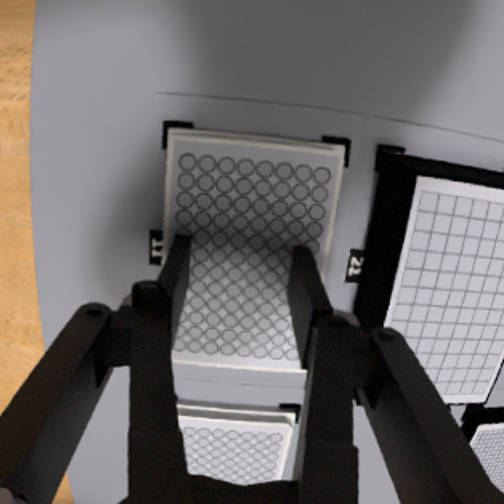

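Scene clock: 57.87 s.
left_arm: end_effector_position=(+0.3978, +0.1649, +0.0749) position_measured=154 object_status=3 end_effector_quat_wxyz=(-0.000, +0.707, +0.707, -0.000) end_effector_velocity=(+0.000, -0.000, +0.000) end_effector_angular_velocity=(-0.001, -0.000, +0.001) | right_arm: end_effector_position=(+0.4020, -0.2000, +0.2000) position_measured=78 object_status=3 end_effector_quat_wxyz=(+0.000, -0.707, +0.707, +0.000) end_effector_velocity=(-0.000, -0.000, -0.000) end_effector_angular_velocity=(-0.001, +0.001, +0.001)
Joint positions: left_arm=[-0.658  0.225  2.021 -0.     0.896 -0.637] | right_arm=[0.282 0.046 1.967 0.    1.128 3.543]
Joint velocities: left_arm=[ 0.    -0.    -0.    -0.001 -0.001  0.   ] | right_arm=[-0.     0.     0.    -0.001  0.001 -0.001]
Hand target (left_arm): +0.398, +0.165, +0.075; -0.000, +0.707, +0.707, -0.000
Hand target (right_arm): +0.402, -0.200, +0.200; +0.000, +0.707, -0.707, +0.000
Off the commanded pose (left_arm): 0.000 m, 0 deg.
Off the commanded pose (right_arm): 0.000 m, 0 deg.
move: done
camera_calibration (this result's frames):
cam_left_wrist: T_world_to_cam=[[0.995668, 0.092638, -0.00797743, -0.407609], [0.0886473, -0.919875, 0.382062, 0.10446], [0.0280552, -0.381114, -0.924102, 0.32049], [0, 0, 0, 1]] pos_world=[0.387591, 0.255993, 0.253004]
cam_right_wrist: T_world_to_cam=[[-0.996706, -0.0749397, 0.030999, 0.377531], [-0.0601651, 0.939591, 0.336971, 0.164755], [-0.0543789, 0.333996, -0.941005, 0.454546], [0, 0, 0, 1]] pos_world=[0.410918, -0.278327, 0.360509]

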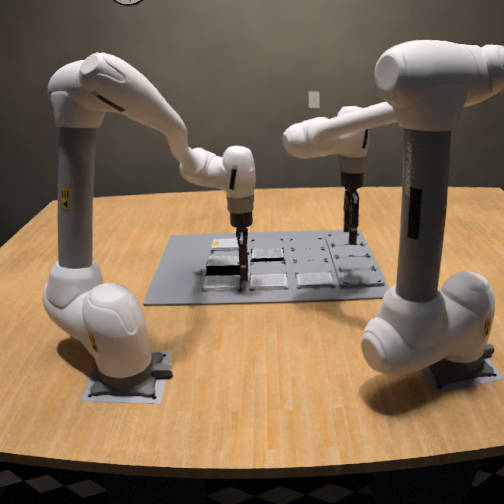

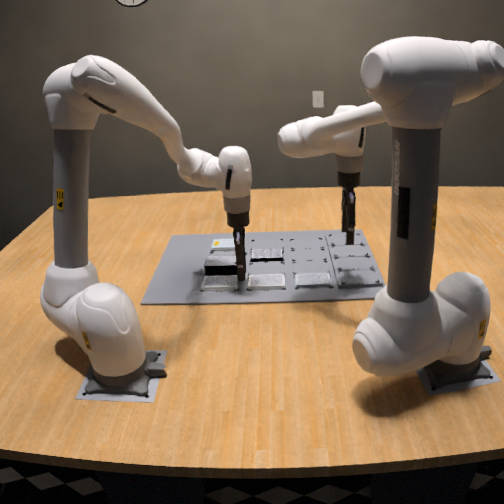

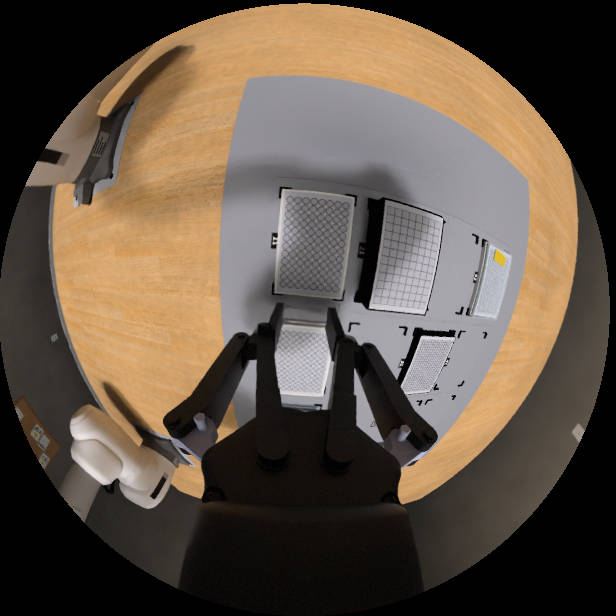

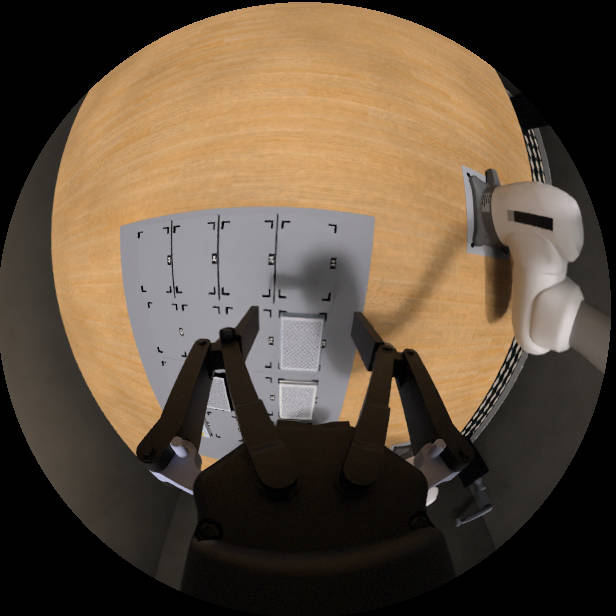

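Scene clock: 58.93 s.
left_arm: end_effector_position=(+0.3978, +0.0899, +0.0599) position_measured=154 object_status=3 end_effector_quat_wxyz=(-0.000, +0.707, +0.707, -0.000) end_effector_velocity=(-0.001, +0.000, -0.000) end_effector_angular_velocity=(+0.001, +0.001, +0.001) | right_arm: end_effector_position=(+0.4020, -0.2000, +0.2000) position_measured=78 object_status=3 end_effector_quat_wxyz=(+0.000, -0.707, +0.707, +0.000) end_effector_velocity=(-0.000, -0.000, +0.000) end_effector_angular_velocity=(-0.001, +0.001, -0.000)
Joint positions: left_arm=[-0.755  0.302  1.95  -0.     0.89  -0.734] | right_arm=[0.282 0.046 1.967 0.    1.128 3.543]
Joint velocities: left_arm=[-0.     0.     0.001 -0.     0.    -0.001] | right_arm=[ 0.    -0.    -0.    -0.     0.001  0.001]
Hand target (left_arm): +0.398, +0.090, +0.060; -0.000, +0.707, +0.707, +0.000
Hand target (right_arm): +0.402, -0.200, +0.200; +0.000, +0.707, -0.707, -0.000
Off the commanded pose (left_arm): 0.000 m, 0 deg.
Off the commanded pose (right_arm): 0.000 m, 0 deg.
move: done
camera_calibration (this result's frames):
cam_left_wrist: T_world_to_cam=[[0.995663, 0.0927003, -0.00792246, -0.400795], [0.0886827, -0.919855, 0.382103, 0.0412099], [0.0281336, -0.381148, -0.924086, 0.277991], [0, 0, 0, 1]] pos_world=[0.387581, 0.181017, 0.237965]
cam_right_wrist: T_world_to_cam=[[-0.996706, -0.0749394, 0.030999, 0.377531], [-0.0601648, 0.939591, 0.336971, 0.164755], [-0.0543788, 0.333996, -0.941005, 0.454546], [0, 0, 0, 1]] pos_world=[0.410918, -0.278327, 0.360509]

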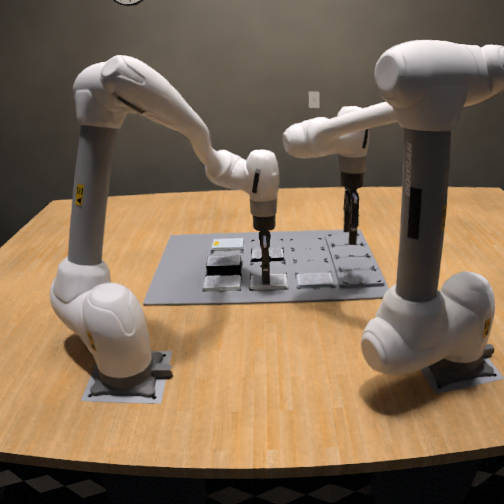

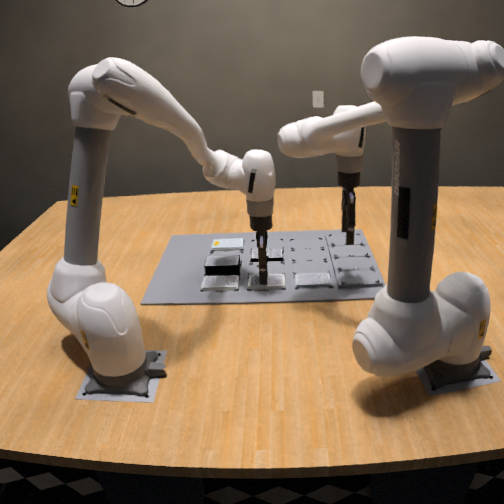

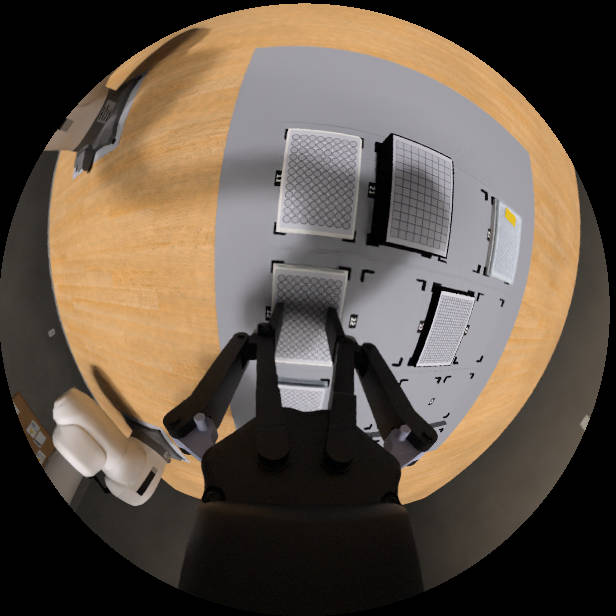

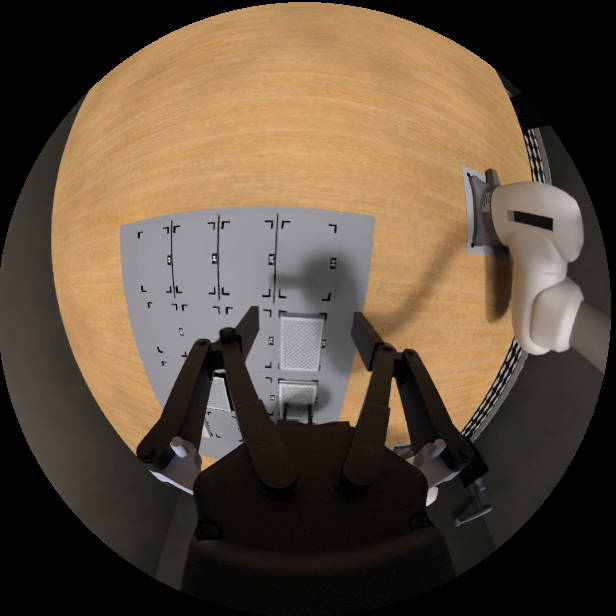

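Scene clock: 60.07 s.
left_arm: end_effector_position=(+0.3978, +0.0899, +0.0551) position_measured=154 object_status=3 end_effector_quat_wxyz=(+0.000, +0.707, +0.707, -0.000) end_effector_velocity=(+0.000, +0.000, +0.001) end_effector_angular_velocity=(+0.001, +0.001, -0.001) | right_arm: end_effector_position=(+0.4020, -0.2000, +0.2000) position_measured=78 object_status=3 end_effector_quat_wxyz=(+0.000, -0.707, +0.707, +0.000) end_effector_velocity=(+0.001, +0.000, -0.000) end_effector_angular_velocity=(+0.001, -0.002, -0.001)
Joint positions: left_arm=[-0.755  0.307  1.953 -0.     0.881 -0.734] | right_arm=[0.282 0.046 1.967 0.    1.128 3.543]
Joint velocities: left_arm=[-0.    -0.    -0.002  0.     0.003  0.   ] | right_arm=[-0.     0.    -0.    -0.    -0.002  0.   ]
Hand target (left_arm): +0.398, +0.090, +0.055; +0.000, +0.707, +0.707, -0.000
Hand target (right_arm): +0.402, -0.200, +0.200; +0.000, +0.707, -0.707, -0.000
Off the commanded pose (left_arm): 0.015 m, 0 deg.
Off the commanded pose (right_arm): 0.000 m, 0 deg.
move: contact (left_arm)
camera_calibration (this result's frames):
cam_left_wrist: T_world_to_cam=[[0.995667, 0.092665, -0.00780681, -0.400872], [0.0886045, -0.919841, 0.382153, 0.0430817], [0.0282312, -0.381189, -0.924066, 0.27346], [0, 0, 0, 1]] pos_world=[0.387597, 0.181015, 0.233102]
cam_right_wrist: T_world_to_cam=[[-0.996706, -0.0749397, 0.030999, 0.377531], [-0.060165, 0.939591, 0.336971, 0.164755], [-0.0543789, 0.333996, -0.941005, 0.454546], [0, 0, 0, 1]] pos_world=[0.410918, -0.278327, 0.360509]

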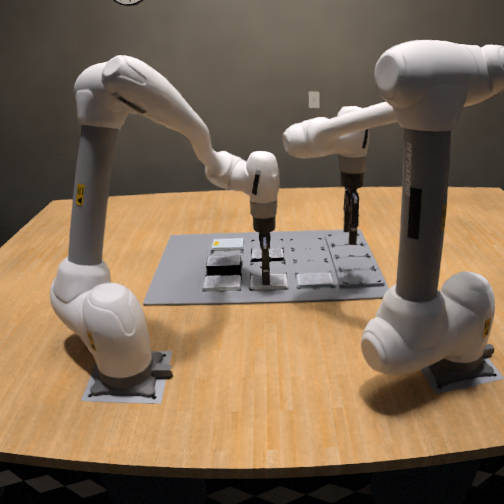

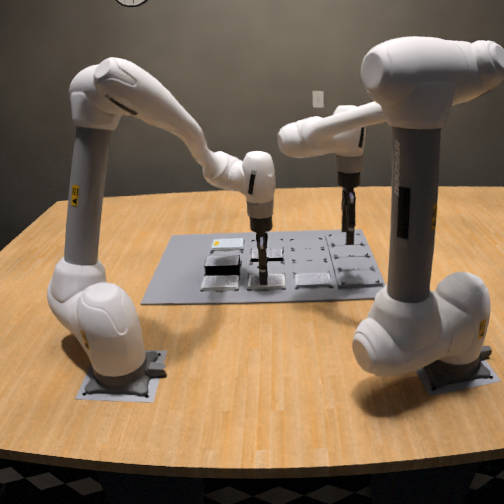

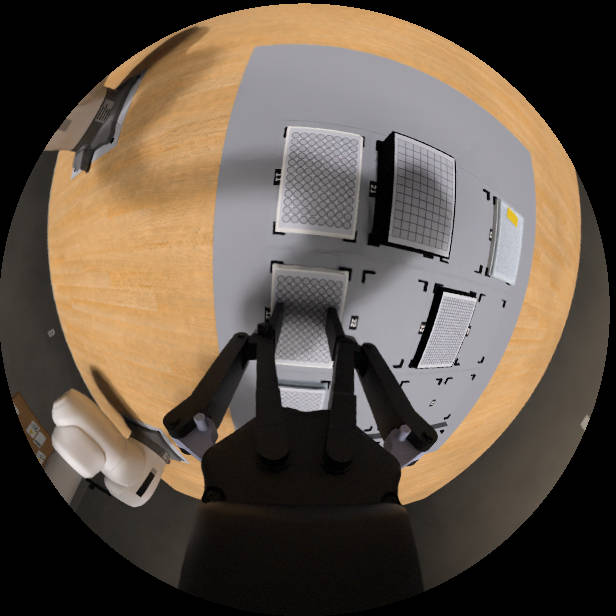

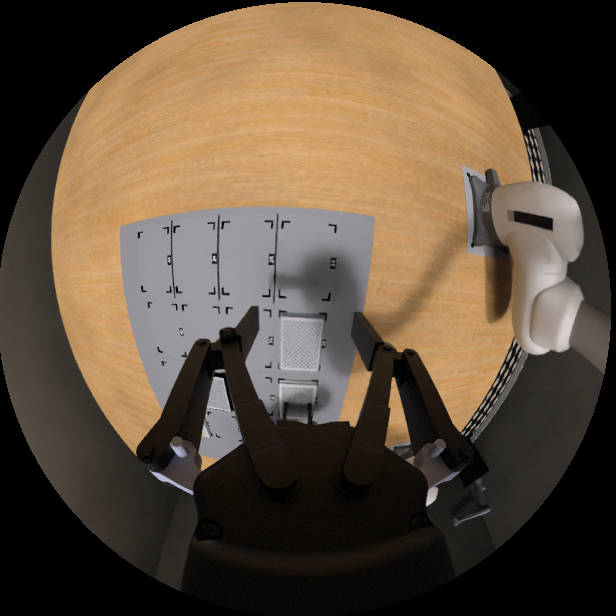

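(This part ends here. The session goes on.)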